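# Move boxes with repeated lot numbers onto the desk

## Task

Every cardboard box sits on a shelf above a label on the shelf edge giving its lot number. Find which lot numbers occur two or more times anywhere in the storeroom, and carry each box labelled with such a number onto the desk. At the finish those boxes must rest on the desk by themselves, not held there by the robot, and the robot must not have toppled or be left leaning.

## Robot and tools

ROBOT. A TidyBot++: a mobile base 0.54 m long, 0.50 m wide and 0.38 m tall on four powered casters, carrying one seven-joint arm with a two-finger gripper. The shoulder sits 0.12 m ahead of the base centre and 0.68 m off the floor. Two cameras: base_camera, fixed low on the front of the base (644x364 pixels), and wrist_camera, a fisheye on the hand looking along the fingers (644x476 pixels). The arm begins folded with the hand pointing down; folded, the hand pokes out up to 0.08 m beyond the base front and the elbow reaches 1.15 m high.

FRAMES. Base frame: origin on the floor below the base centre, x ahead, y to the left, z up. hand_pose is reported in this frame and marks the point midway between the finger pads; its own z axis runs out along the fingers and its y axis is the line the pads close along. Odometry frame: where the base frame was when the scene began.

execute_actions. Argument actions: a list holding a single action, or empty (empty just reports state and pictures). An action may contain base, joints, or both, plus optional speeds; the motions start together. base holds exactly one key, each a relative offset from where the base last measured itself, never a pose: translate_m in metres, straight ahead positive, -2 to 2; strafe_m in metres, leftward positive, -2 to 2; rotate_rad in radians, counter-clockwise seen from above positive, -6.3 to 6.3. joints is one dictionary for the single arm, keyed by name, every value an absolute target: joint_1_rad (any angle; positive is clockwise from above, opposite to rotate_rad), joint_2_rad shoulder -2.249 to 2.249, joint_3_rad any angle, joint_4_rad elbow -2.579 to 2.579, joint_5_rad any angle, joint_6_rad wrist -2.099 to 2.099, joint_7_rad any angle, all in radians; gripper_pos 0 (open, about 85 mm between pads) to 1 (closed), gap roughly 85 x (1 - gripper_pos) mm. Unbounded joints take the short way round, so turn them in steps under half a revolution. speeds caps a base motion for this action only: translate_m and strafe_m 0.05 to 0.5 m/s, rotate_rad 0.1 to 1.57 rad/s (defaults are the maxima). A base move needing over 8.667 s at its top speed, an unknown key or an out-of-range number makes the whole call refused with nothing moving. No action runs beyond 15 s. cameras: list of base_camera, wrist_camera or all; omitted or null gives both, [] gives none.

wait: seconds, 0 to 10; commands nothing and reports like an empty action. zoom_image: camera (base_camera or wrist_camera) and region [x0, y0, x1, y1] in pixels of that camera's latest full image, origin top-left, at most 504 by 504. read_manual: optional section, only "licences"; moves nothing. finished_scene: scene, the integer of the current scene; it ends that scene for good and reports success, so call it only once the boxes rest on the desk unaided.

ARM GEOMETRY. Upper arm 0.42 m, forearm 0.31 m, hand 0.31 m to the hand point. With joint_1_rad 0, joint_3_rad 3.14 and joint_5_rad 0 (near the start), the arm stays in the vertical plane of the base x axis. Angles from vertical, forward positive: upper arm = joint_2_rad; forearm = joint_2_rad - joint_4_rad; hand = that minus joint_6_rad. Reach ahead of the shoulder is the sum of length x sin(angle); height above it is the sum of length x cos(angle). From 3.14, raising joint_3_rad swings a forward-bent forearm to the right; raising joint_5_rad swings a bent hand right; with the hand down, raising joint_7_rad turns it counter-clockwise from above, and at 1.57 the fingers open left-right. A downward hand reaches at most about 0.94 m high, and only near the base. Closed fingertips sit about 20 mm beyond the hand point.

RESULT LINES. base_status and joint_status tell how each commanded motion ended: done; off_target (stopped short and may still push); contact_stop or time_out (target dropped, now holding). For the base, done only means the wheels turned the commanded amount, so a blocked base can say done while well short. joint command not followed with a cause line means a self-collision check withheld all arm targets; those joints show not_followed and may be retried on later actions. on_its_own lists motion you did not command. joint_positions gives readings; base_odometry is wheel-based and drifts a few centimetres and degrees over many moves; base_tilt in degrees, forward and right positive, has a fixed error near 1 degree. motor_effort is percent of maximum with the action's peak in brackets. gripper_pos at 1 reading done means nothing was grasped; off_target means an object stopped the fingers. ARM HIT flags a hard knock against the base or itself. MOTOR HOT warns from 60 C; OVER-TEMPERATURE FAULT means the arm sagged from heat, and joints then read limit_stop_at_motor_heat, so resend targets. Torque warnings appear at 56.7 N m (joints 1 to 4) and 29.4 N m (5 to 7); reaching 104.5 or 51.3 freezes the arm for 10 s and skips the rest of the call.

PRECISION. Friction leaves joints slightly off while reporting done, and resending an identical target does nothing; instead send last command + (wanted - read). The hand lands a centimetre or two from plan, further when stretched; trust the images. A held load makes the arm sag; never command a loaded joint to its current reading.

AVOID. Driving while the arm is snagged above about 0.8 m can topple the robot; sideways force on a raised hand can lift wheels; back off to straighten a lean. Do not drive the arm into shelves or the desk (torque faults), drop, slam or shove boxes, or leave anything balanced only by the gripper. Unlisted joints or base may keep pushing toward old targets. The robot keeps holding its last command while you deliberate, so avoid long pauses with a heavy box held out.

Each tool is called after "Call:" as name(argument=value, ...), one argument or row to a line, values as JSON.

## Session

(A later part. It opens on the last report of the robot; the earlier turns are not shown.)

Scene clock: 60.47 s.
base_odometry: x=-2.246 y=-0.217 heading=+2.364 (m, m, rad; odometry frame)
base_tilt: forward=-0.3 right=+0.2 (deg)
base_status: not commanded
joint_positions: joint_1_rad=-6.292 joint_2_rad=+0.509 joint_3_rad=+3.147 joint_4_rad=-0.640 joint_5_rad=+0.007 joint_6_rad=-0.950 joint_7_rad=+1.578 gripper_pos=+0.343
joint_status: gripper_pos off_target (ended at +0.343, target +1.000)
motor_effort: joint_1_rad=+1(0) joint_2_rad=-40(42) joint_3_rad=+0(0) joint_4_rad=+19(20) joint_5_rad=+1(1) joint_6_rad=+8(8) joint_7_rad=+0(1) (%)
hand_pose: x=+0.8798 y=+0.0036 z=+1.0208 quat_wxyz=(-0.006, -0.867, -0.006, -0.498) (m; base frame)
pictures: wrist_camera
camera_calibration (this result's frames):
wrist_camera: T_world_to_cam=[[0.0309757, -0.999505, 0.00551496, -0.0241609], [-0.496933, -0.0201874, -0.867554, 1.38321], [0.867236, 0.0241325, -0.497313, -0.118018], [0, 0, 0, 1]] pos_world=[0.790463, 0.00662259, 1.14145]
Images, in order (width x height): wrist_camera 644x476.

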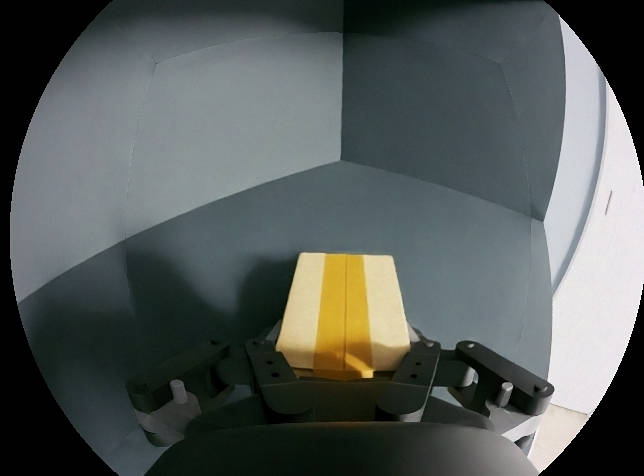

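Call:
execute_actions(
  actions=[
    {"base":{"rotate_rad":-0.645},"joints":{"joint_2_rad":0.40},"speeds":{"rotate_rad":0.8}},
  ],
  cameras=["base_camera"],
)

Call:
execute_actions(
  actions=[
    {"base":{"strafe_m":-2.0},"joints":{"joint_2_rad":0.37,"joint_4_rad":-1.40,"joint_6_rad":-0.28}},
  ],
)

Scene clock: 63.23 s.
base_odometry: x=-2.246 y=-0.217 heading=+1.719 (m, m, rad; odometry frame)
base_tilt: forward=-0.3 right=+0.2 (deg)
base_status: done
joint_positions: joint_1_rad=-6.276 joint_2_rad=+0.423 joint_3_rad=+3.152 joint_4_rad=-0.640 joint_5_rad=+0.007 joint_6_rad=-0.952 joint_7_rad=+1.578 gripper_pos=+0.343
joint_status: all done
motor_effort: joint_1_rad=+0(7) joint_2_rad=-38(45) joint_3_rad=+0(4) joint_4_rad=+20(21) joint_5_rad=+0(2) joint_6_rad=+9(9) joint_7_rad=+0(1) (%)
hand_pose: x=+0.8474 y=-0.0113 z=+1.0848 quat_wxyz=(-0.012, -0.845, +0.003, -0.534) (m; base frame)
pictures: base_camera
Images, in order (width x height): base_camera 644x364.

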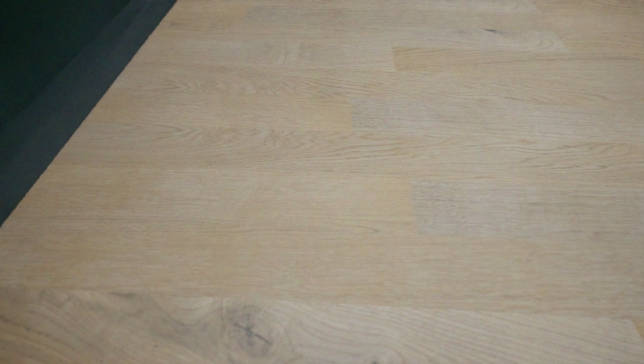

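Scene clock: 68.60 s.
base_odometry: x=-0.267 y=+0.077 heading=+1.719 (m, m, rad; odometry frame)
base_tilt: forward=-0.3 right=+0.2 (deg)
base_status: done
joint_positions: joint_1_rad=-6.276 joint_2_rad=+0.402 joint_3_rad=+3.153 joint_4_rad=-1.391 joint_5_rad=+0.007 joint_6_rad=-0.308 joint_7_rad=+1.578 gripper_pos=+0.343
joint_status: all done
motor_effort: joint_1_rad=+0(3) joint_2_rad=-38(42) joint_3_rad=+0(3) joint_4_rad=+21(22) joint_5_rad=+0(1) joint_6_rad=+8(9) joint_7_rad=+0(0) (%)
hand_pose: x=+0.8588 y=-0.0119 z=+0.8419 quat_wxyz=(-0.011, -0.868, +0.001, -0.497) (m; base frame)
pictures: base_camera, wrist_camera
camera_calibration (this result's frames):
wrist_camera: T_world_to_cam=[[0.0133917, -0.999881, 0.00772302, -0.0248286], [-0.499133, -0.0133773, -0.866422, 1.2183], [0.866422, 0.00774807, -0.499253, -0.186232], [0, 0, 0, 1]] pos_world=[0.769783, -0.00708516, 0.962777]
Images, in order (width x height): base_camera 644x364, wrist_camera 644x476.

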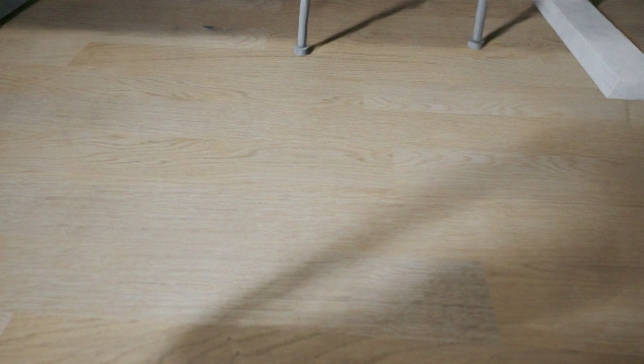

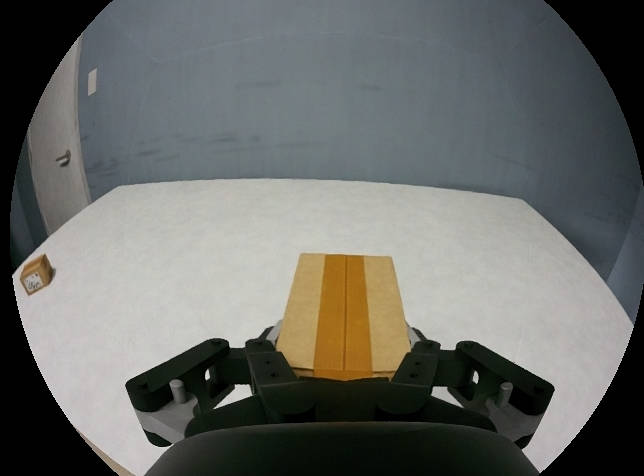

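Call:
execute_actions(
  actions=[
    {"base":{"translate_m":0.04},"joints":{"joint_2_rad":0.535,"joint_6_rad":-0.15}},
  ],
  cameras=[],
)

Scene clock: 69.93 s.
base_odometry: x=-0.273 y=+0.117 heading=+1.719 (m, m, rad; odometry frame)
base_tilt: forward=-0.3 right=+0.2 (deg)
base_status: done
joint_positions: joint_1_rad=-6.276 joint_2_rad=+0.542 joint_3_rad=+3.153 joint_4_rad=-1.401 joint_5_rad=+0.007 joint_6_rad=-0.179 joint_7_rad=+1.578 gripper_pos=+0.343
joint_status: all done
motor_effort: joint_1_rad=+0(1) joint_2_rad=-43(46) joint_3_rad=+0(1) joint_4_rad=+20(22) joint_5_rad=+1(1) joint_6_rad=+8(9) joint_7_rad=+0(0) (%)
hand_pose: x=+0.8942 y=-0.0119 z=+0.7647 quat_wxyz=(-0.011, -0.873, +0.000, -0.488) (m; base frame)
pictures: none
No camera images: the call's "cameras" was empty. Leave "cameras" out to get every camera's image.

Call:
execute_actions(
  actions=[
    {"joints":{"joint_2_rad":0.585,"joint_6_rad":-0.13}},
  ],
  cameras=[],
)

Scene clock: 70.87 s.
base_odometry: x=-0.273 y=+0.117 heading=+1.719 (m, m, rad; odometry frame)
base_tilt: forward=-0.3 right=+0.2 (deg)
base_status: not commanded
joint_positions: joint_1_rad=-6.276 joint_2_rad=+0.569 joint_3_rad=+3.153 joint_4_rad=-1.401 joint_5_rad=+0.007 joint_6_rad=-0.151 joint_7_rad=+1.578 gripper_pos=+0.343
joint_status: all done
motor_effort: joint_1_rad=+0(0) joint_2_rad=-43(44) joint_3_rad=+0(0) joint_4_rad=+20(20) joint_5_rad=+1(1) joint_6_rad=+8(8) joint_7_rad=+0(1) (%)
hand_pose: x=+0.9008 y=-0.0119 z=+0.7516 quat_wxyz=(-0.011, -0.872, +0.000, -0.489) (m; base frame)
pictures: none
No camera images: the call's "cameras" was empty. Leave "cameras" out to get every camera's image.

Call:
execute_actions(
  actions=[
    {"joints":{"joint_2_rad":0.569,"gripper_pos":0.05}},
  ],
  cameras=["wrist_camera"],
)

Scene clock: 72.10 s.
base_odometry: x=-0.273 y=+0.117 heading=+1.719 (m, m, rad; odometry frame)
base_tilt: forward=-0.2 right=+0.2 (deg)
base_status: not commanded
joint_positions: joint_1_rad=-6.276 joint_2_rad=+0.569 joint_3_rad=+3.153 joint_4_rad=-1.401 joint_5_rad=+0.007 joint_6_rad=-0.151 joint_7_rad=+1.578 gripper_pos=+0.050
joint_status: all done
motor_effort: joint_1_rad=+0(0) joint_2_rad=-42(43) joint_3_rad=+0(0) joint_4_rad=+19(20) joint_5_rad=+0(1) joint_6_rad=+8(8) joint_7_rad=+0(0) (%)
hand_pose: x=+0.9008 y=-0.0119 z=+0.7516 quat_wxyz=(-0.011, -0.872, +0.000, -0.489) (m; base frame)
pictures: wrist_camera
camera_calibration (this result's frames):
wrist_camera: T_world_to_cam=[[0.0152751, -0.99985, 0.00820675, -0.0267451], [-0.515307, -0.0149058, -0.856876, 1.16841], [0.856869, 0.00885991, -0.515457, -0.24684], [0, 0, 0, 1]] pos_world=[0.814008, -0.00713803, 0.874165]
Images, in order (width x height): wrist_camera 644x476.

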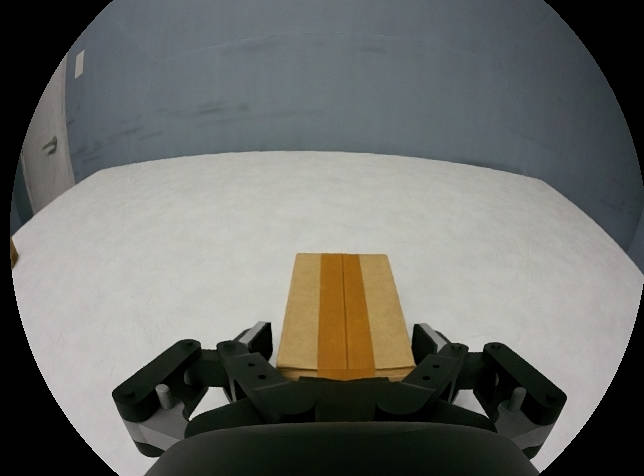

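Call:
execute_actions(
  actions=[
    {"base":{"translate_m":-0.33},"joints":{"joint_2_rad":0.1}},
  ],
  cameras=[],
)

Call:
execute_actions(
  actions=[
    {"base":{"strafe_m":-1.38},"joints":{"joint_1_rad":-9.0,"joint_2_rad":-0.5,"joint_3_rad":3.125,"joint_4_rad":-1.3,"joint_6_rad":-1.55,"gripper_pos":0.0}},
  ],
)

Scene clock: 74.67 s.
base_odometry: x=-0.224 y=-0.210 heading=+1.719 (m, m, rad; odometry frame)
base_tilt: forward=-0.3 right=+0.2 (deg)
base_status: done
joint_positions: joint_1_rad=-6.276 joint_2_rad=+0.084 joint_3_rad=+3.153 joint_4_rad=-1.400 joint_5_rad=+0.007 joint_6_rad=-0.148 joint_7_rad=+1.578 gripper_pos=+0.050
joint_status: all done
motor_effort: joint_1_rad=+1(2) joint_2_rad=-27(46) joint_3_rad=+0(1) joint_4_rad=+21(22) joint_5_rad=+1(0) joint_6_rad=+8(9) joint_7_rad=+0(0) (%)
hand_pose: x=+0.7783 y=-0.0110 z=+1.1091 quat_wxyz=(-0.012, -0.728, +0.002, -0.685) (m; base frame)
pictures: none
No camera images: the call's "cameras" was empty. Leave "cameras" out to get every camera's image.

Scene clock: 78.80 s.
base_odometry: x=+1.141 y=-0.006 heading=+1.719 (m, m, rad; odometry frame)
base_tilt: forward=-0.3 right=+0.2 (deg)
base_status: done
joint_positions: joint_1_rad=-8.977 joint_2_rad=-0.484 joint_3_rad=+3.133 joint_4_rad=-1.316 joint_5_rad=+0.007 joint_6_rad=-1.529 joint_7_rad=+1.578 gripper_pos=+0.000
joint_status: all done
motor_effort: joint_1_rad=+0(3) joint_2_rad=+0(28) joint_3_rad=+1(4) joint_4_rad=+15(20) joint_5_rad=+1(2) joint_6_rad=+6(9) joint_7_rad=+0(0) (%)
hand_pose: x=-0.1125 y=+0.1087 z=+1.0447 quat_wxyz=(+0.370, -0.199, -0.903, -0.090) (m; base frame)
pictures: base_camera, wrist_camera
camera_calibration (this result's frames):
wrist_camera: T_world_to_cam=[[0.406147, 0.913805, -0.00243486, -0.0460138], [0.643152, -0.287744, -0.709619, 0.905346], [-0.649154, 0.286643, -0.704581, 0.769323], [0, 0, 0, 1]] pos_world=[-0.0641775, 0.082034, 1.18439]
Images, in order (width x height): base_camera 644x364, wrist_camera 644x476.

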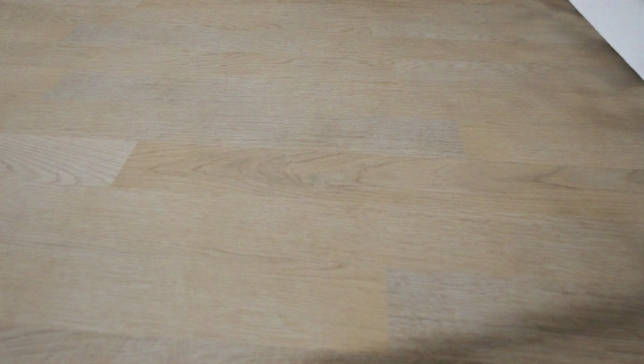

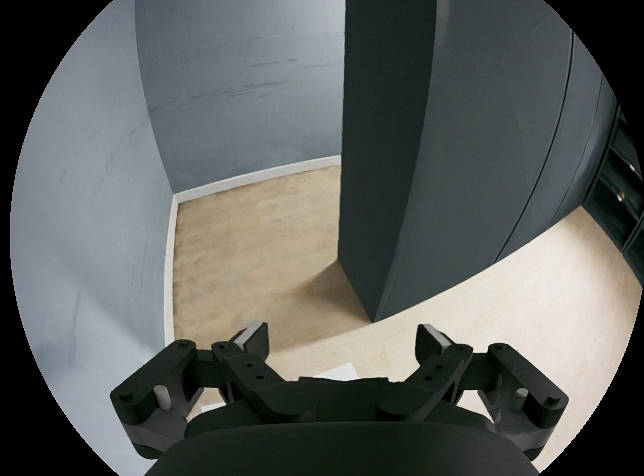

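Call:
execute_actions(
  actions=[
    {"base":{"translate_m":-1.5},"joints":{"joint_1_rad":-7.4,"joint_2_rad":-0.6,"joint_4_rad":-1.6,"joint_6_rad":-1.1}},
  ],
)

Scene clock: 83.80 s.
base_odometry: x=+1.362 y=-1.490 heading=+1.719 (m, m, rad; odometry frame)
base_tilt: forward=-0.3 right=+0.2 (deg)
base_status: done
joint_positions: joint_1_rad=-7.422 joint_2_rad=-0.579 joint_3_rad=+3.132 joint_4_rad=-1.583 joint_5_rad=+0.007 joint_6_rad=-1.124 joint_7_rad=+1.578 gripper_pos=+0.000
joint_status: all done
motor_effort: joint_1_rad=+0(1) joint_2_rad=+0(3) joint_3_rad=+0(2) joint_4_rad=+18(17) joint_5_rad=+1(1) joint_6_rad=+7(8) joint_7_rad=+0(0) (%)
hand_pose: x=+0.2408 y=+0.2732 z=+1.0383 quat_wxyz=(+0.257, -0.732, -0.478, -0.412) (m; base frame)
pictures: base_camera, wrist_camera
camera_calibration (this result's frames):
wrist_camera: T_world_to_cam=[[0.921867, -0.387449, 0.00672629, -0.118006], [-0.196676, -0.48277, -0.853377, 1.12573], [0.333887, 0.785377, -0.521251, 0.383689], [0, 0, 0, 1]] pos_world=[0.20208, 0.196406, 1.16146]
Images, in order (width x height): base_camera 644x364, wrist_camera 644x476.

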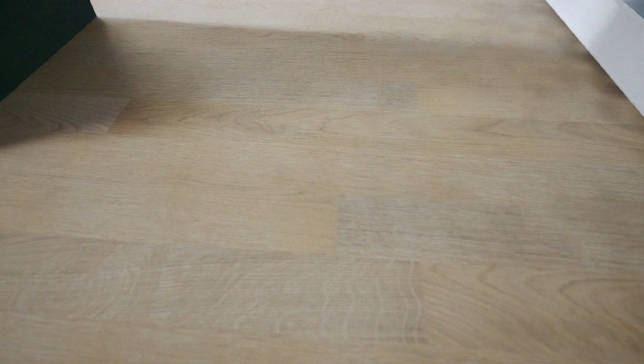

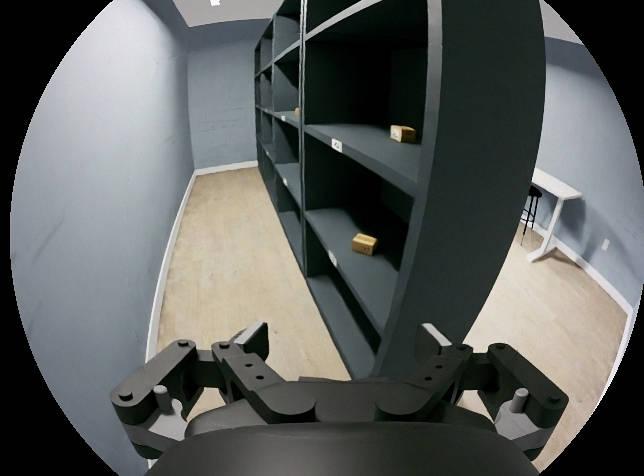

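Call:
execute_actions(
  actions=[
    {"base":{"strafe_m":1.0},"joints":{"joint_1_rad":-6.27,"joint_2_rad":-1.15,"joint_3_rad":3.155,"joint_4_rad":-2.55,"joint_6_rad":-0.6}},
  ],
)

Scene clock: 87.50 s.
base_odometry: x=+0.373 y=-1.638 heading=+1.719 (m, m, rad; odometry frame)
base_tilt: forward=-0.3 right=+0.2 (deg)
base_status: done
joint_positions: joint_1_rad=-6.289 joint_2_rad=-1.126 joint_3_rad=+3.139 joint_4_rad=-2.536 joint_5_rad=+0.007 joint_6_rad=-0.624 joint_7_rad=+1.578 gripper_pos=+0.000
joint_status: all done
motor_effort: joint_1_rad=+0(1) joint_2_rad=+11(11) joint_3_rad=+1(4) joint_4_rad=+20(20) joint_5_rad=+0(0) joint_6_rad=+7(8) joint_7_rad=+0(0) (%)
hand_pose: x=+0.3279 y=+0.0016 z=+0.7737 quat_wxyz=(-0.004, -0.851, -0.008, -0.526) (m; base frame)
pictures: base_camera, wrist_camera
camera_calibration (this result's frames):
wrist_camera: T_world_to_cam=[[0.0353539, -0.99935, 0.00699072, -0.010332], [-0.439768, -0.0218383, -0.897846, 0.899262], [0.897416, 0.028668, -0.440254, 0.183721], [0, 0, 0, 1]] pos_world=[0.230957, 0.00404614, 0.888356]
Images, in order (width x height): base_camera 644x364, wrist_camera 644x476.

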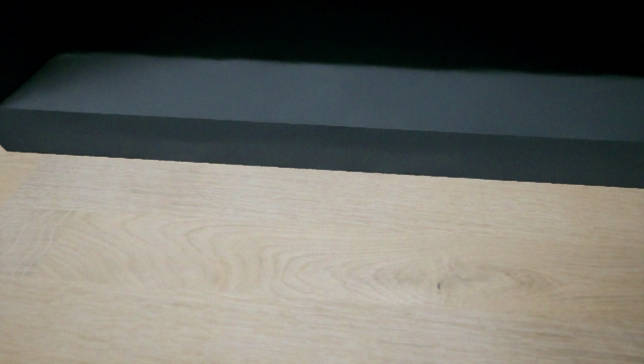

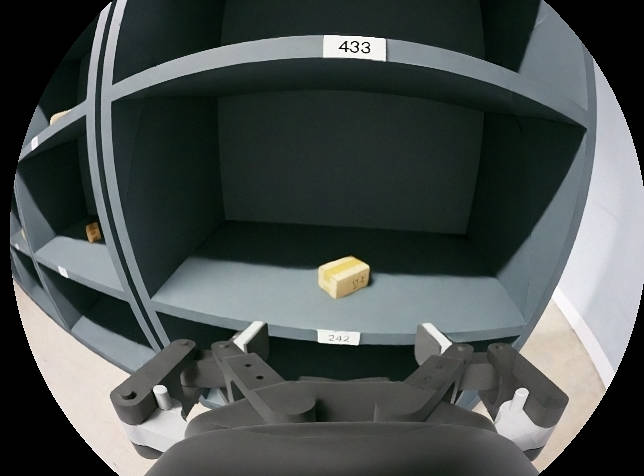

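Call:
zoom_image(
  camera="wrist_camera",
  region=[305, 320, 375, 355],
)

Region (305, 320, 375, 355) of wrist_camera's 644x476 image, scaled by 7.200.

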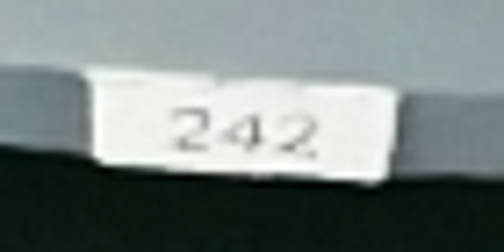

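Call:
execute_actions(
  actions=[
    {"base":{"rotate_rad":-0.04}},
  ],
  cameras=[],
)

Call:
execute_actions(
  actions=[
    {"base":{"strafe_m":0.93}},
  ],
)

Scene clock: 88.53 s.
base_odometry: x=+0.373 y=-1.638 heading=+1.679 (m, m, rad; odometry frame)
base_tilt: forward=-0.3 right=+0.2 (deg)
base_status: done
joint_positions: joint_1_rad=-6.288 joint_2_rad=-1.126 joint_3_rad=+3.140 joint_4_rad=-2.536 joint_5_rad=+0.007 joint_6_rad=-0.624 joint_7_rad=+1.578 gripper_pos=+0.000
joint_status: not commanded
motor_effort: joint_1_rad=+0(1) joint_2_rad=+11(12) joint_3_rad=+2(2) joint_4_rad=+20(20) joint_5_rad=+0(1) joint_6_rad=+8(8) joint_7_rad=+0(0) (%)
hand_pose: x=+0.3279 y=+0.0013 z=+0.7737 quat_wxyz=(-0.004, -0.851, -0.007, -0.526) (m; base frame)
pictures: none
No camera images: the call's "cameras" was empty. Leave "cameras" out to get every camera's image.

Scene clock: 91.77 s.
base_odometry: x=-0.552 y=-1.737 heading=+1.679 (m, m, rad; odometry frame)
base_tilt: forward=-0.3 right=+0.2 (deg)
base_status: done
joint_positions: joint_1_rad=-6.288 joint_2_rad=-1.126 joint_3_rad=+3.142 joint_4_rad=-2.536 joint_5_rad=+0.007 joint_6_rad=-0.624 joint_7_rad=+1.578 gripper_pos=+0.000
joint_status: not commanded
motor_effort: joint_1_rad=+0(2) joint_2_rad=+11(12) joint_3_rad=+2(2) joint_4_rad=+20(20) joint_5_rad=+1(1) joint_6_rad=+8(8) joint_7_rad=+0(0) (%)
hand_pose: x=+0.3280 y=+0.0009 z=+0.7738 quat_wxyz=(-0.004, -0.851, -0.006, -0.526) (m; base frame)
pictures: base_camera, wrist_camera
camera_calibration (this result's frames):
wrist_camera: T_world_to_cam=[[0.033001, -0.999445, 0.00454734, -0.00838719], [-0.439626, -0.0186019, -0.897988, 0.899389], [0.897575, 0.0276354, -0.439996, 0.183512], [0, 0, 0, 1]] pos_world=[0.230956, 0.00327636, 0.888423]
Images, in order (width x height): base_camera 644x364, wrist_camera 644x476.

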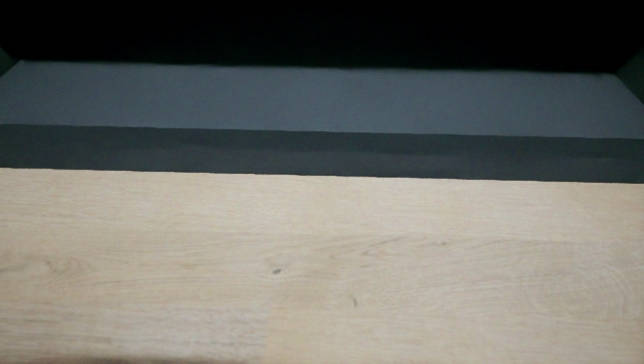

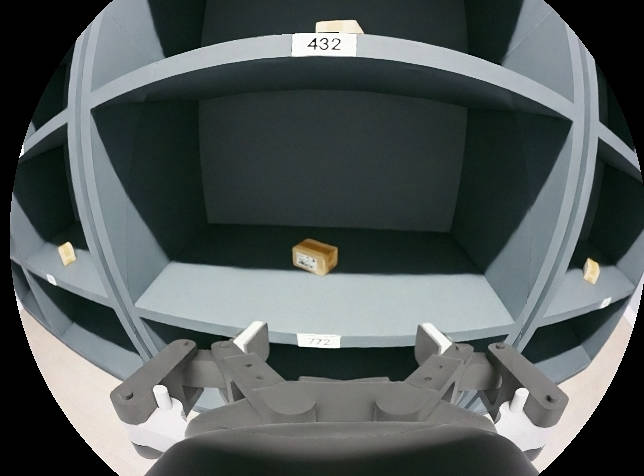

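Call:
zoom_image(
  camera="wrist_camera",
  region=[285, 325, 355, 360],
)

Call:
execute_actions(
  actions=[
    {"base":{"strafe_m":0.95}},
  ],
)

Region (285, 325, 355, 360) of wrist_camera's 644x476 image, scaled by 7.200.

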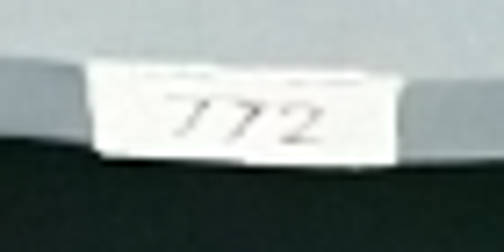

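Scene clock: 95.20 s.
base_odometry: x=-1.497 y=-1.839 heading=+1.678 (m, m, rad; odometry frame)
base_tilt: forward=-0.3 right=+0.2 (deg)
base_status: done
joint_positions: joint_1_rad=-6.287 joint_2_rad=-1.126 joint_3_rad=+3.143 joint_4_rad=-2.536 joint_5_rad=+0.007 joint_6_rad=-0.624 joint_7_rad=+1.578 gripper_pos=+0.000
joint_status: not commanded
motor_effort: joint_1_rad=+0(0) joint_2_rad=+11(11) joint_3_rad=+2(2) joint_4_rad=+20(20) joint_5_rad=+0(1) joint_6_rad=+8(8) joint_7_rad=+0(0) (%)
hand_pose: x=+0.3280 y=+0.0006 z=+0.7738 quat_wxyz=(-0.004, -0.851, -0.006, -0.526) (m; base frame)
pictures: base_camera, wrist_camera
camera_calibration (this result's frames):
wrist_camera: T_world_to_cam=[[0.032226, -0.999474, 0.00360771, -0.00765457], [-0.439637, -0.0174167, -0.898006, 0.899416], [0.897597, 0.0273531, -0.439968, 0.183489], [0, 0, 0, 1]] pos_world=[0.230965, 0.0029953, 0.888438]
Images, in order (width x height): base_camera 644x364, wrist_camera 644x476.

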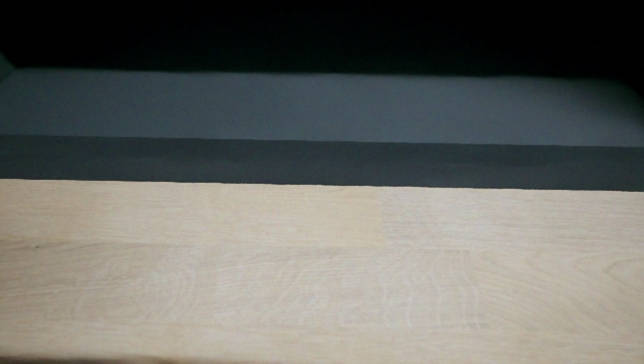

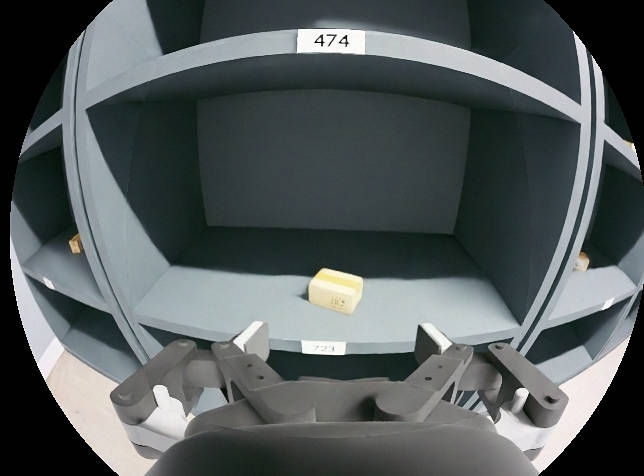

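Call:
zoom_image(
  camera="wrist_camera",
  region=[290, 330, 360, 365],
)

Call:
execute_actions(
  actions=[
    {"base":{"strafe_m":0.93},"joints":{"joint_2_rad":-1.25,"joint_6_rad":-0.72}},
  ],
)

Region (290, 330, 360, 365) of wrist_camera's 644x476 image, scaled by 7.200.

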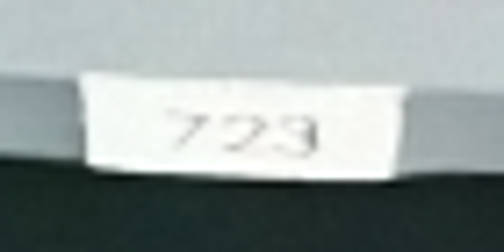

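Scene clock: 98.67 s.
base_odometry: x=-2.421 y=-1.939 heading=+1.678 (m, m, rad; odometry frame)
base_tilt: forward=-0.3 right=+0.2 (deg)
base_status: done
joint_positions: joint_1_rad=-6.287 joint_2_rad=-1.231 joint_3_rad=+3.144 joint_4_rad=-2.537 joint_5_rad=+0.007 joint_6_rad=-0.701 joint_7_rad=+1.578 gripper_pos=+0.000
joint_status: all done
motor_effort: joint_1_rad=+0(1) joint_2_rad=+13(14) joint_3_rad=+1(3) joint_4_rad=+20(20) joint_5_rad=+1(0) joint_6_rad=+8(8) joint_7_rad=+0(0) (%)
hand_pose: x=+0.3078 y=+0.0002 z=+0.7729 quat_wxyz=(-0.004, -0.843, -0.005, -0.537) (m; base frame)
pictures: base_camera, wrist_camera
camera_calibration (this result's frames):
wrist_camera: T_world_to_cam=[[0.0308726, -0.999517, 0.0035383, -0.00693174], [-0.414351, -0.0160196, -0.909976, 0.891217], [0.909594, 0.0266272, -0.414645, 0.177954], [0, 0, 0, 1]] pos_world=[0.207625, 0.00261013, 0.884799]
Images, in order (width x height): base_camera 644x364, wrist_camera 644x476.

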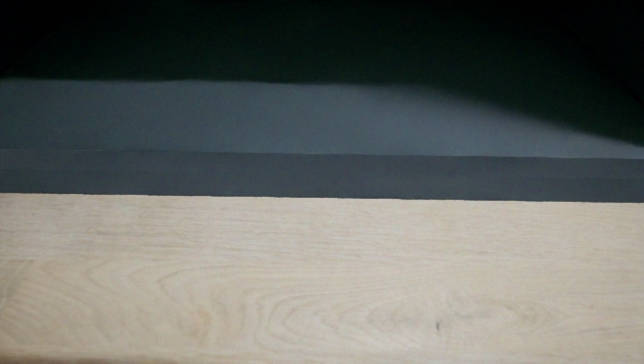

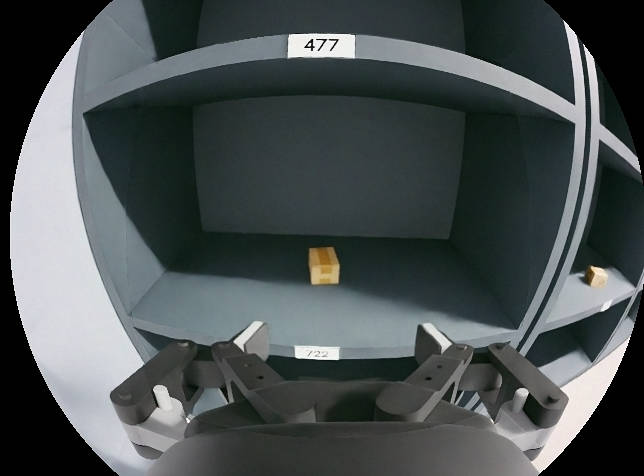

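Call:
zoom_image(
  camera="wrist_camera",
  region=[284, 335, 354, 370],
)

Region (284, 335, 354, 370) of wrist_camera's 644x476 image, scaled by 7.200.

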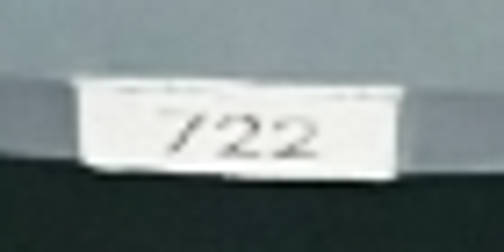

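Call:
execute_actions(
  actions=[
    {"base":{"translate_m":-0.07},"joints":{"joint_2_rad":-0.47,"joint_4_rad":-1.46,"joint_6_rad":-1.12}},
  ],
  cameras=["wrist_camera"],
)

Scene clock: 101.50 s.
base_odometry: x=-2.414 y=-2.009 heading=+1.678 (m, m, rad; odometry frame)
base_tilt: forward=-0.3 right=+0.2 (deg)
base_status: done
joint_positions: joint_1_rad=-6.287 joint_2_rad=-0.490 joint_3_rad=+3.144 joint_4_rad=-1.475 joint_5_rad=+0.007 joint_6_rad=-1.096 joint_7_rad=+1.578 gripper_pos=+0.000
joint_status: all done
motor_effort: joint_1_rad=+0(0) joint_2_rad=-2(15) joint_3_rad=+1(2) joint_4_rad=+18(22) joint_5_rad=+0(1) joint_6_rad=+8(8) joint_7_rad=+0(0) (%)
hand_pose: x=+0.4545 y=-0.0006 z=+1.0749 quat_wxyz=(-0.005, -0.863, -0.003, -0.506) (m; base frame)
pictures: wrist_camera
camera_calibration (this result's frames):
wrist_camera: T_world_to_cam=[[0.0272372, -0.999628, 0.00146229, -0.00944105], [-0.480607, -0.0143779, -0.876818, 1.22127], [0.876513, 0.0231793, -0.48082, 0.255873], [0, 0, 0, 1]] pos_world=[0.36293, 0.00219077, 1.19387]
Images, in order (width x height): wrist_camera 644x476.

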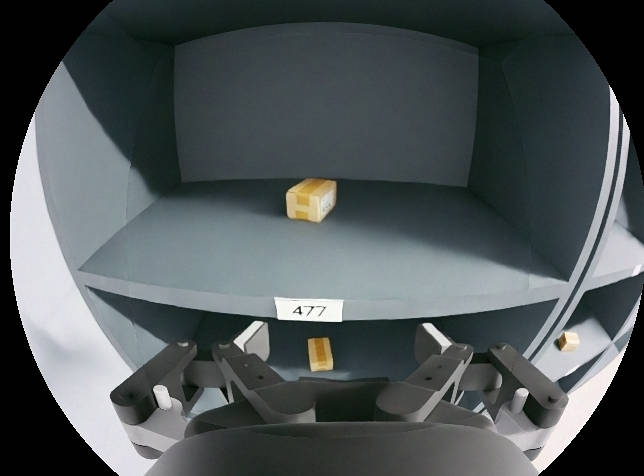

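Call:
zoom_image(
  camera="wrist_camera",
  region=[270, 165, 360, 235],
)

Region (270, 165, 360, 235) of wrist_camera's 644x476 image, scaled by 5.600.

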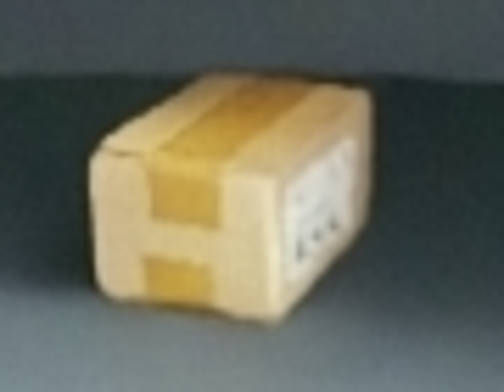

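Call:
execute_actions(
  actions=[
    {"base":{"strafe_m":0.052},"joints":{"joint_2_rad":0.0,"joint_4_rad":-1.31,"joint_6_rad":-0.76}},
  ],
  cameras=["wrist_camera"],
)

Scene clock: 104.40 s.
base_odometry: x=-2.466 y=-2.014 heading=+1.678 (m, m, rad; odometry frame)
base_tilt: forward=-0.3 right=+0.2 (deg)
base_status: done
joint_positions: joint_1_rad=-6.287 joint_2_rad=-0.005 joint_3_rad=+3.147 joint_4_rad=-1.327 joint_5_rad=+0.008 joint_6_rad=-0.783 joint_7_rad=+1.578 gripper_pos=+0.000
joint_status: all done
motor_effort: joint_1_rad=+1(1) joint_2_rad=-22(25) joint_3_rad=+0(2) joint_4_rad=+20(21) joint_5_rad=+1(1) joint_6_rad=+8(8) joint_7_rad=+1(0) (%)
hand_pose: x=+0.6896 y=-0.0012 z=+1.0215 quat_wxyz=(-0.006, -0.869, -0.003, -0.496) (m; base frame)
pictures: wrist_camera
camera_calibration (this result's frames):
wrist_camera: T_world_to_cam=[[0.0262048, -0.999652, 0.0029823, -0.0172071], [-0.501462, -0.015726, -0.865037, 1.28979], [0.864783, 0.0211726, -0.501699, 0.0536121], [0, 0, 0, 1]] pos_world=[0.600866, 0.00194692, 1.14266]
Images, in order (width x height): wrist_camera 644x476.

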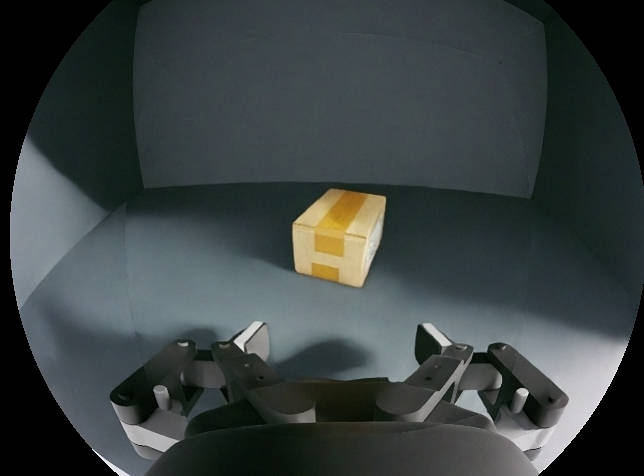

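Call:
execute_actions(
  actions=[
    {"base":{"translate_m":0.075},"joints":{"joint_1_rad":-6.318},"speeds":{"translate_m":0.12}},
  ],
  cameras=["wrist_camera"],
)

Scene clock: 105.90 s.
base_odometry: x=-2.474 y=-1.940 heading=+1.679 (m, m, rad; odometry frame)
base_tilt: forward=-0.3 right=+0.2 (deg)
base_status: done
joint_positions: joint_1_rad=-6.305 joint_2_rad=-0.003 joint_3_rad=+3.147 joint_4_rad=-1.326 joint_5_rad=+0.008 joint_6_rad=-0.782 joint_7_rad=+1.578 gripper_pos=+0.000
joint_status: all done
motor_effort: joint_1_rad=+1(1) joint_2_rad=-23(25) joint_3_rad=+1(1) joint_4_rad=+20(21) joint_5_rad=+1(1) joint_6_rad=+8(8) joint_7_rad=+0(0) (%)
hand_pose: x=+0.6904 y=+0.0090 z=+1.0215 quat_wxyz=(-0.001, -0.868, -0.011, -0.496) (m; base frame)
pictures: wrist_camera
camera_calibration (this result's frames):
wrist_camera: T_world_to_cam=[[0.0440399, -0.999025, 0.00300768, -0.0193774], [-0.500632, -0.0246744, -0.865308, 1.29014], [0.864539, 0.0366023, -0.501231, 0.0522892], [0, 0, 0, 1]] pos_world=[0.601534, 0.0105611, 1.14264]
Images, in order (width x height): wrist_camera 644x476.

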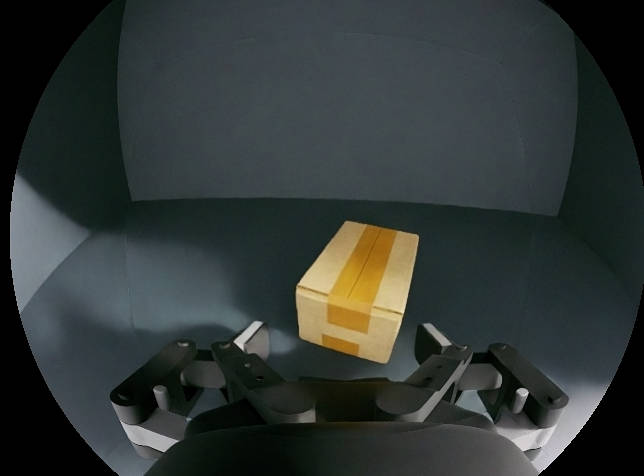

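Call:
execute_actions(
  actions=[
    {"base":{"translate_m":0.06},"speeds":{"translate_m":0.07}},
  ],
  cameras=["wrist_camera"],
)

Scene clock: 107.50 s.
base_odometry: x=-2.481 y=-1.880 heading=+1.679 (m, m, rad; odometry frame)
base_tilt: forward=-0.3 right=+0.2 (deg)
base_status: done
joint_positions: joint_1_rad=-6.305 joint_2_rad=-0.003 joint_3_rad=+3.147 joint_4_rad=-1.325 joint_5_rad=+0.008 joint_6_rad=-0.781 joint_7_rad=+1.578 gripper_pos=+0.000
joint_status: not commanded
motor_effort: joint_1_rad=+1(1) joint_2_rad=-22(25) joint_3_rad=+1(1) joint_4_rad=+20(20) joint_5_rad=+1(0) joint_6_rad=+8(8) joint_7_rad=+0(0) (%)
hand_pose: x=+0.6906 y=+0.0090 z=+1.0216 quat_wxyz=(-0.001, -0.868, -0.011, -0.496) (m; base frame)
pictures: wrist_camera
camera_calibration (this result's frames):
wrist_camera: T_world_to_cam=[[0.0440413, -0.999025, 0.00302119, -0.0193985], [-0.500314, -0.0246733, -0.865492, 1.29033], [0.864723, 0.0366058, -0.500913, 0.0516518], [0, 0, 0, 1]] pos_world=[0.601759, 0.0105663, 1.1427]
Images, in order (width x height): wrist_camera 644x476.

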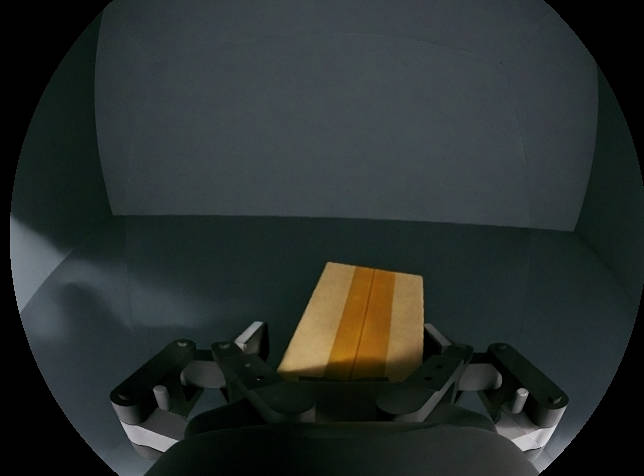

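Call:
execute_actions(
  actions=[
    {"joints":{"gripper_pos":1.0}},
  ],
)

Scene clock: 108.77 s.
base_odometry: x=-2.481 y=-1.880 heading=+1.679 (m, m, rad; odometry frame)
base_tilt: forward=-0.3 right=+0.2 (deg)
base_status: not commanded
joint_positions: joint_1_rad=-6.305 joint_2_rad=-0.003 joint_3_rad=+3.147 joint_4_rad=-1.324 joint_5_rad=+0.008 joint_6_rad=-0.780 joint_7_rad=+1.578 gripper_pos=+0.345
joint_status: gripper_pos off_target (ended at +0.345, target +1.000)
motor_effort: joint_1_rad=+0(0) joint_2_rad=-23(24) joint_3_rad=+1(0) joint_4_rad=+21(21) joint_5_rad=+1(1) joint_6_rad=+8(8) joint_7_rad=+0(0) (%)
hand_pose: x=+0.6909 y=+0.0090 z=+1.0225 quat_wxyz=(-0.001, -0.868, -0.011, -0.497) (m; base frame)
pictures: base_camera, wrist_camera
camera_calibration (this result's frames):
wrist_camera: T_world_to_cam=[[0.044017, -0.999026, 0.00303603, -0.0194043], [-0.498621, -0.0246024, -0.866471, 1.29103], [0.865702, 0.0366256, -0.499219, 0.049498], [0, 0, 0, 1]] pos_world=[0.601739, 0.0105642, 1.14341]
Images, in order (width x height): base_camera 644x364, wrist_camera 644x476.

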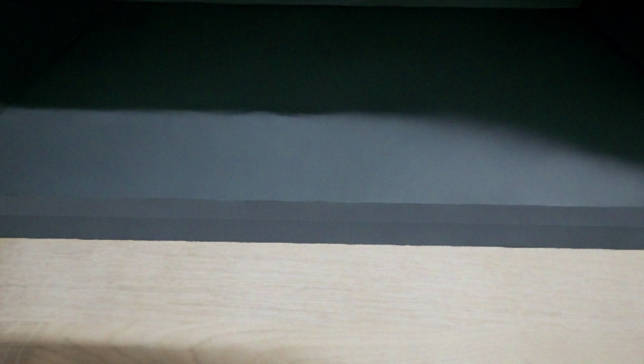

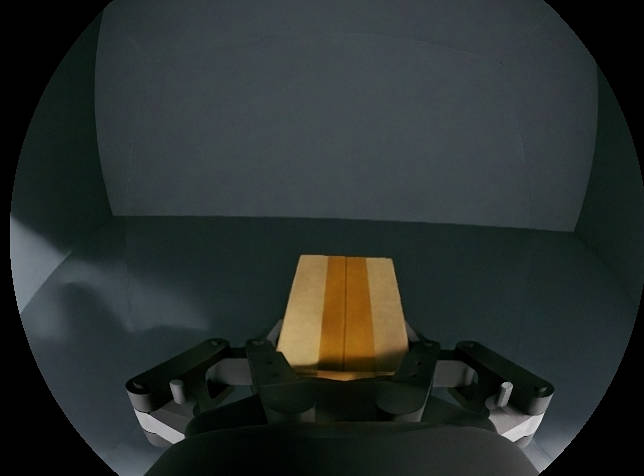

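Call:
execute_actions(
  actions=[
    {"base":{"translate_m":-0.04},"joints":{"joint_2_rad":-0.70,"joint_6_rad":-1.43}},
  ],
  cameras=[],
)

Scene clock: 111.20 s.
base_odometry: x=-2.476 y=-1.920 heading=+1.678 (m, m, rad; odometry frame)
base_tilt: forward=-0.3 right=+0.2 (deg)
base_status: done
joint_positions: joint_1_rad=-6.305 joint_2_rad=-0.688 joint_3_rad=+3.147 joint_4_rad=-1.323 joint_5_rad=+0.008 joint_6_rad=-1.415 joint_7_rad=+1.578 gripper_pos=+0.345
joint_status: all done
motor_effort: joint_1_rad=+1(0) joint_2_rad=+7(28) joint_3_rad=+1(0) joint_4_rad=+15(22) joint_5_rad=+1(1) joint_6_rad=+9(8) joint_7_rad=+0(0) (%)
hand_pose: x=+0.3144 y=+0.0010 z=+1.1163 quat_wxyz=(+0.001, -0.855, -0.008, -0.519) (m; base frame)
pictures: none
No camera images: the call's "cameras" was empty. Leave "cameras" out to get every camera's image.

Call:
execute_actions(
  actions=[
    {"base":{"strafe_m":-2.0}},
  ],
)

Scene clock: 116.77 s.
base_odometry: x=-0.488 y=-1.705 heading=+1.678 (m, m, rad; odometry frame)
base_tilt: forward=-0.3 right=+0.2 (deg)
base_status: done
joint_positions: joint_1_rad=-6.305 joint_2_rad=-0.688 joint_3_rad=+3.149 joint_4_rad=-1.323 joint_5_rad=+0.008 joint_6_rad=-1.415 joint_7_rad=+1.578 gripper_pos=+0.345
joint_status: not commanded
motor_effort: joint_1_rad=+0(1) joint_2_rad=+7(9) joint_3_rad=+1(4) joint_4_rad=+15(15) joint_5_rad=+0(2) joint_6_rad=+8(8) joint_7_rad=+0(0) (%)
hand_pose: x=+0.3145 y=-0.0001 z=+1.1163 quat_wxyz=(+0.001, -0.855, -0.007, -0.519) (m; base frame)
pictures: base_camera, wrist_camera
camera_calibration (this result's frames):
wrist_camera: T_world_to_cam=[[0.0392539, -0.999225, -0.00306643, -0.00391113], [-0.453541, -0.0150824, -0.891108, 1.19775], [0.890371, 0.0363702, -0.453781, 0.364034], [0, 0, 0, 1]] pos_world=[0.219258, 0.000916897, 1.2325]
Images, in order (width x height): base_camera 644x364, wrist_camera 644x476.

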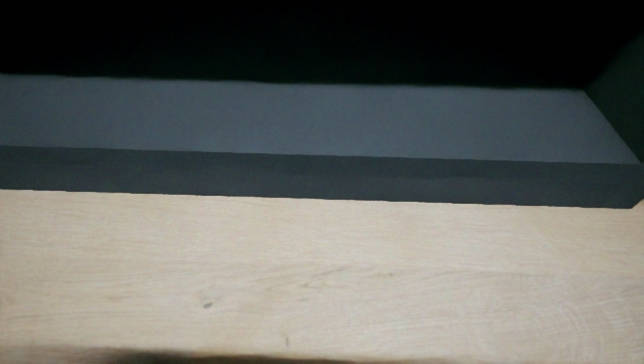

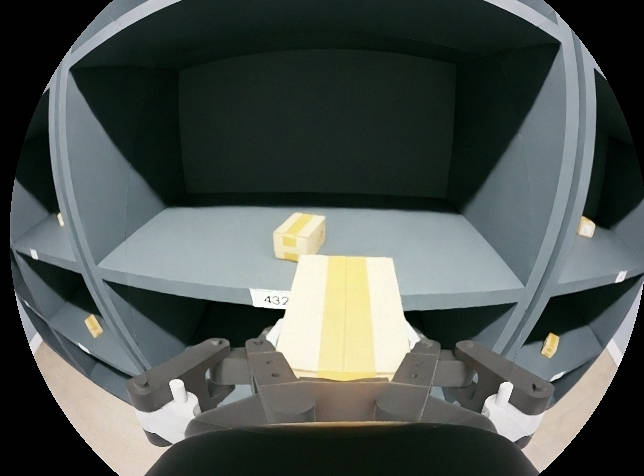

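Call:
execute_actions(
  actions=[
    {"base":{"strafe_m":-1.66}},
  ],
)

Scene clock: 122.13 s.
base_odometry: x=+1.163 y=-1.528 heading=+1.678 (m, m, rad; odometry frame)
base_tilt: forward=-0.3 right=+0.2 (deg)
base_status: done
joint_positions: joint_1_rad=-6.305 joint_2_rad=-0.688 joint_3_rad=+3.150 joint_4_rad=-1.323 joint_5_rad=+0.008 joint_6_rad=-1.415 joint_7_rad=+1.578 gripper_pos=+0.345
joint_status: not commanded
motor_effort: joint_1_rad=+0(0) joint_2_rad=+8(7) joint_3_rad=+1(3) joint_4_rad=+14(15) joint_5_rad=+1(1) joint_6_rad=+9(8) joint_7_rad=+0(0) (%)
hand_pose: x=+0.3145 y=-0.0006 z=+1.1163 quat_wxyz=(+0.001, -0.855, -0.006, -0.519) (m; base frame)
pictures: base_camera, wrist_camera
camera_calibration (this result's frames):
wrist_camera: T_world_to_cam=[[0.0382818, -0.99926, -0.00364722, -0.00347084], [-0.453568, -0.0141238, -0.89111, 1.19777], [0.890399, 0.0357675, -0.453773, 0.364021], [0, 0, 0, 1]] pos_world=[0.219277, 0.000428548, 1.23251]
Images, in order (width x height): base_camera 644x364, wrist_camera 644x476.

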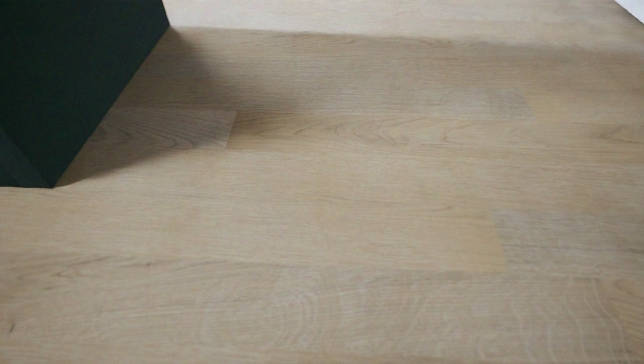

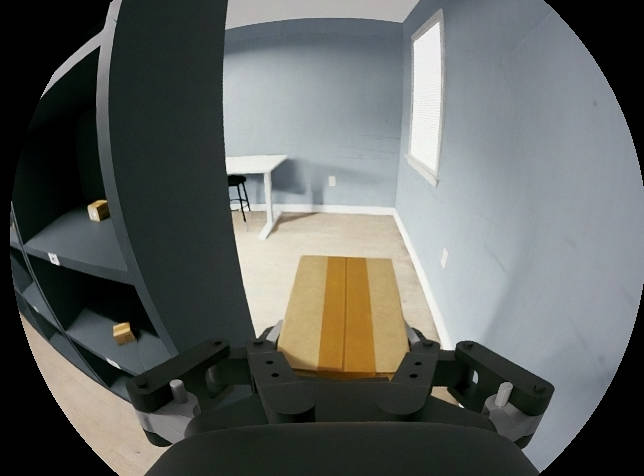

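Call:
execute_actions(
  actions=[
    {"base":{"translate_m":2.0},"joints":{"joint_1_rad":-6.5,"joint_2_rad":0.33,"joint_3_rad":3.13,"joint_4_rad":-1.40,"joint_6_rad":-0.33}},
  ],
)

Scene clock: 127.73 s.
base_odometry: x=+0.951 y=+0.461 heading=+1.677 (m, m, rad; odometry frame)
base_tilt: forward=-0.3 right=+0.2 (deg)
base_status: done
joint_positions: joint_1_rad=-6.477 joint_2_rad=+0.326 joint_3_rad=+3.145 joint_4_rad=-1.392 joint_5_rad=+0.008 joint_6_rad=-0.354 joint_7_rad=+1.578 gripper_pos=+0.345
joint_status: all done
motor_effort: joint_1_rad=+0(1) joint_2_rad=-37(38) joint_3_rad=+0(1) joint_4_rad=+21(22) joint_5_rad=+0(1) joint_6_rad=+9(10) joint_7_rad=+0(0) (%)
hand_pose: x=+0.8247 y=+0.1364 z=+0.8842 quat_wxyz=(+0.043, -0.856, -0.087, -0.507) (m; base frame)
pictures: base_camera, wrist_camera
camera_calibration (this result's frames):
wrist_camera: T_world_to_cam=[[0.218924, -0.975726, 0.00560887, -0.0473436], [-0.461526, -0.108614, -0.880453, 1.2343], [0.85969, 0.190164, -0.474101, -0.178248], [0, 0, 0, 1]] pos_world=[0.733262, 0.121764, 1.0025]
Images, in order (width x height): base_camera 644x364, wrist_camera 644x476.

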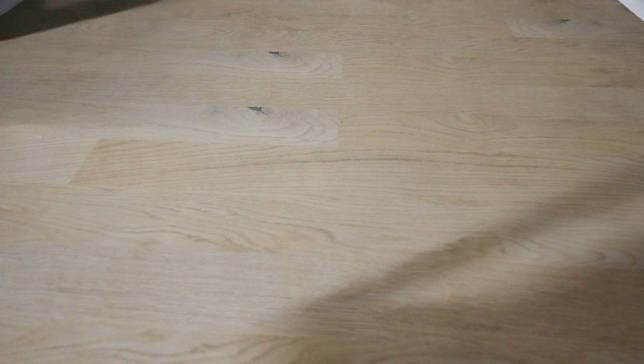

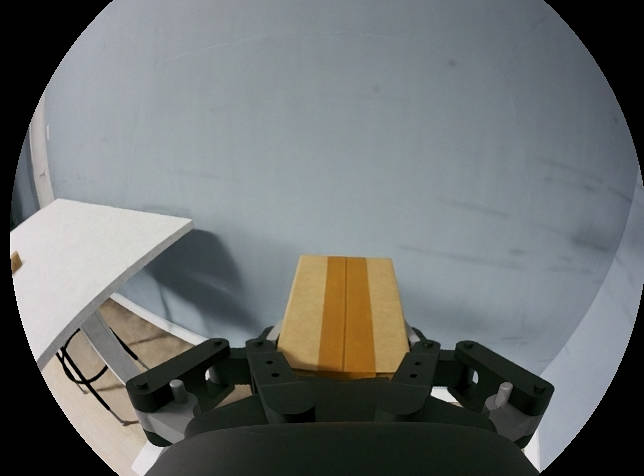

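Call:
execute_actions(
  actions=[
    {"base":{"strafe_m":0.33},"joints":{"joint_1_rad":-7.0,"joint_2_rad":0.40,"joint_6_rad":-0.27}},
  ],
)

Scene clock: 130.13 s.
base_odometry: x=+0.623 y=+0.426 heading=+1.677 (m, m, rad; odometry frame)
base_tilt: forward=-0.3 right=+0.2 (deg)
base_status: done
joint_positions: joint_1_rad=-7.002 joint_2_rad=+0.392 joint_3_rad=+3.122 joint_4_rad=-1.393 joint_5_rad=+0.008 joint_6_rad=-0.297 joint_7_rad=+1.578 gripper_pos=+0.345
joint_status: all done
motor_effort: joint_1_rad=+1(5) joint_2_rad=-39(40) joint_3_rad=+0(3) joint_4_rad=+21(21) joint_5_rad=+1(1) joint_6_rad=+8(8) joint_7_rad=+0(0) (%)
hand_pose: x=+0.6671 y=+0.4961 z=+0.8516 quat_wxyz=(+0.181, -0.804, -0.314, -0.472) (m; base frame)
pictures: base_camera, wrist_camera
camera_calibration (this result's frames):
wrist_camera: T_world_to_cam=[[0.694629, -0.71936, -0.00346186, -0.0984183], [-0.348762, -0.332555, -0.876226, 1.20422], [0.629171, 0.60986, -0.481887, -0.174449], [0, 0, 0, 1]] pos_world=[0.59811, 0.436062, 0.970768]
Images, in order (width x height): base_camera 644x364, wrist_camera 644x476.

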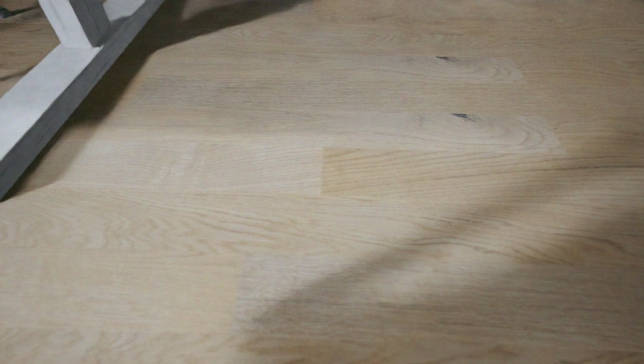

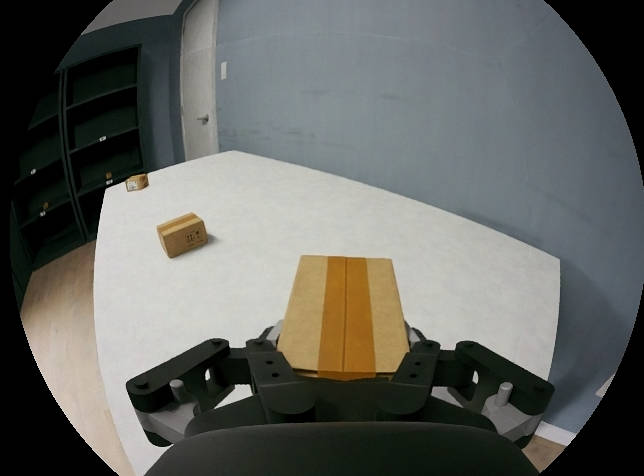

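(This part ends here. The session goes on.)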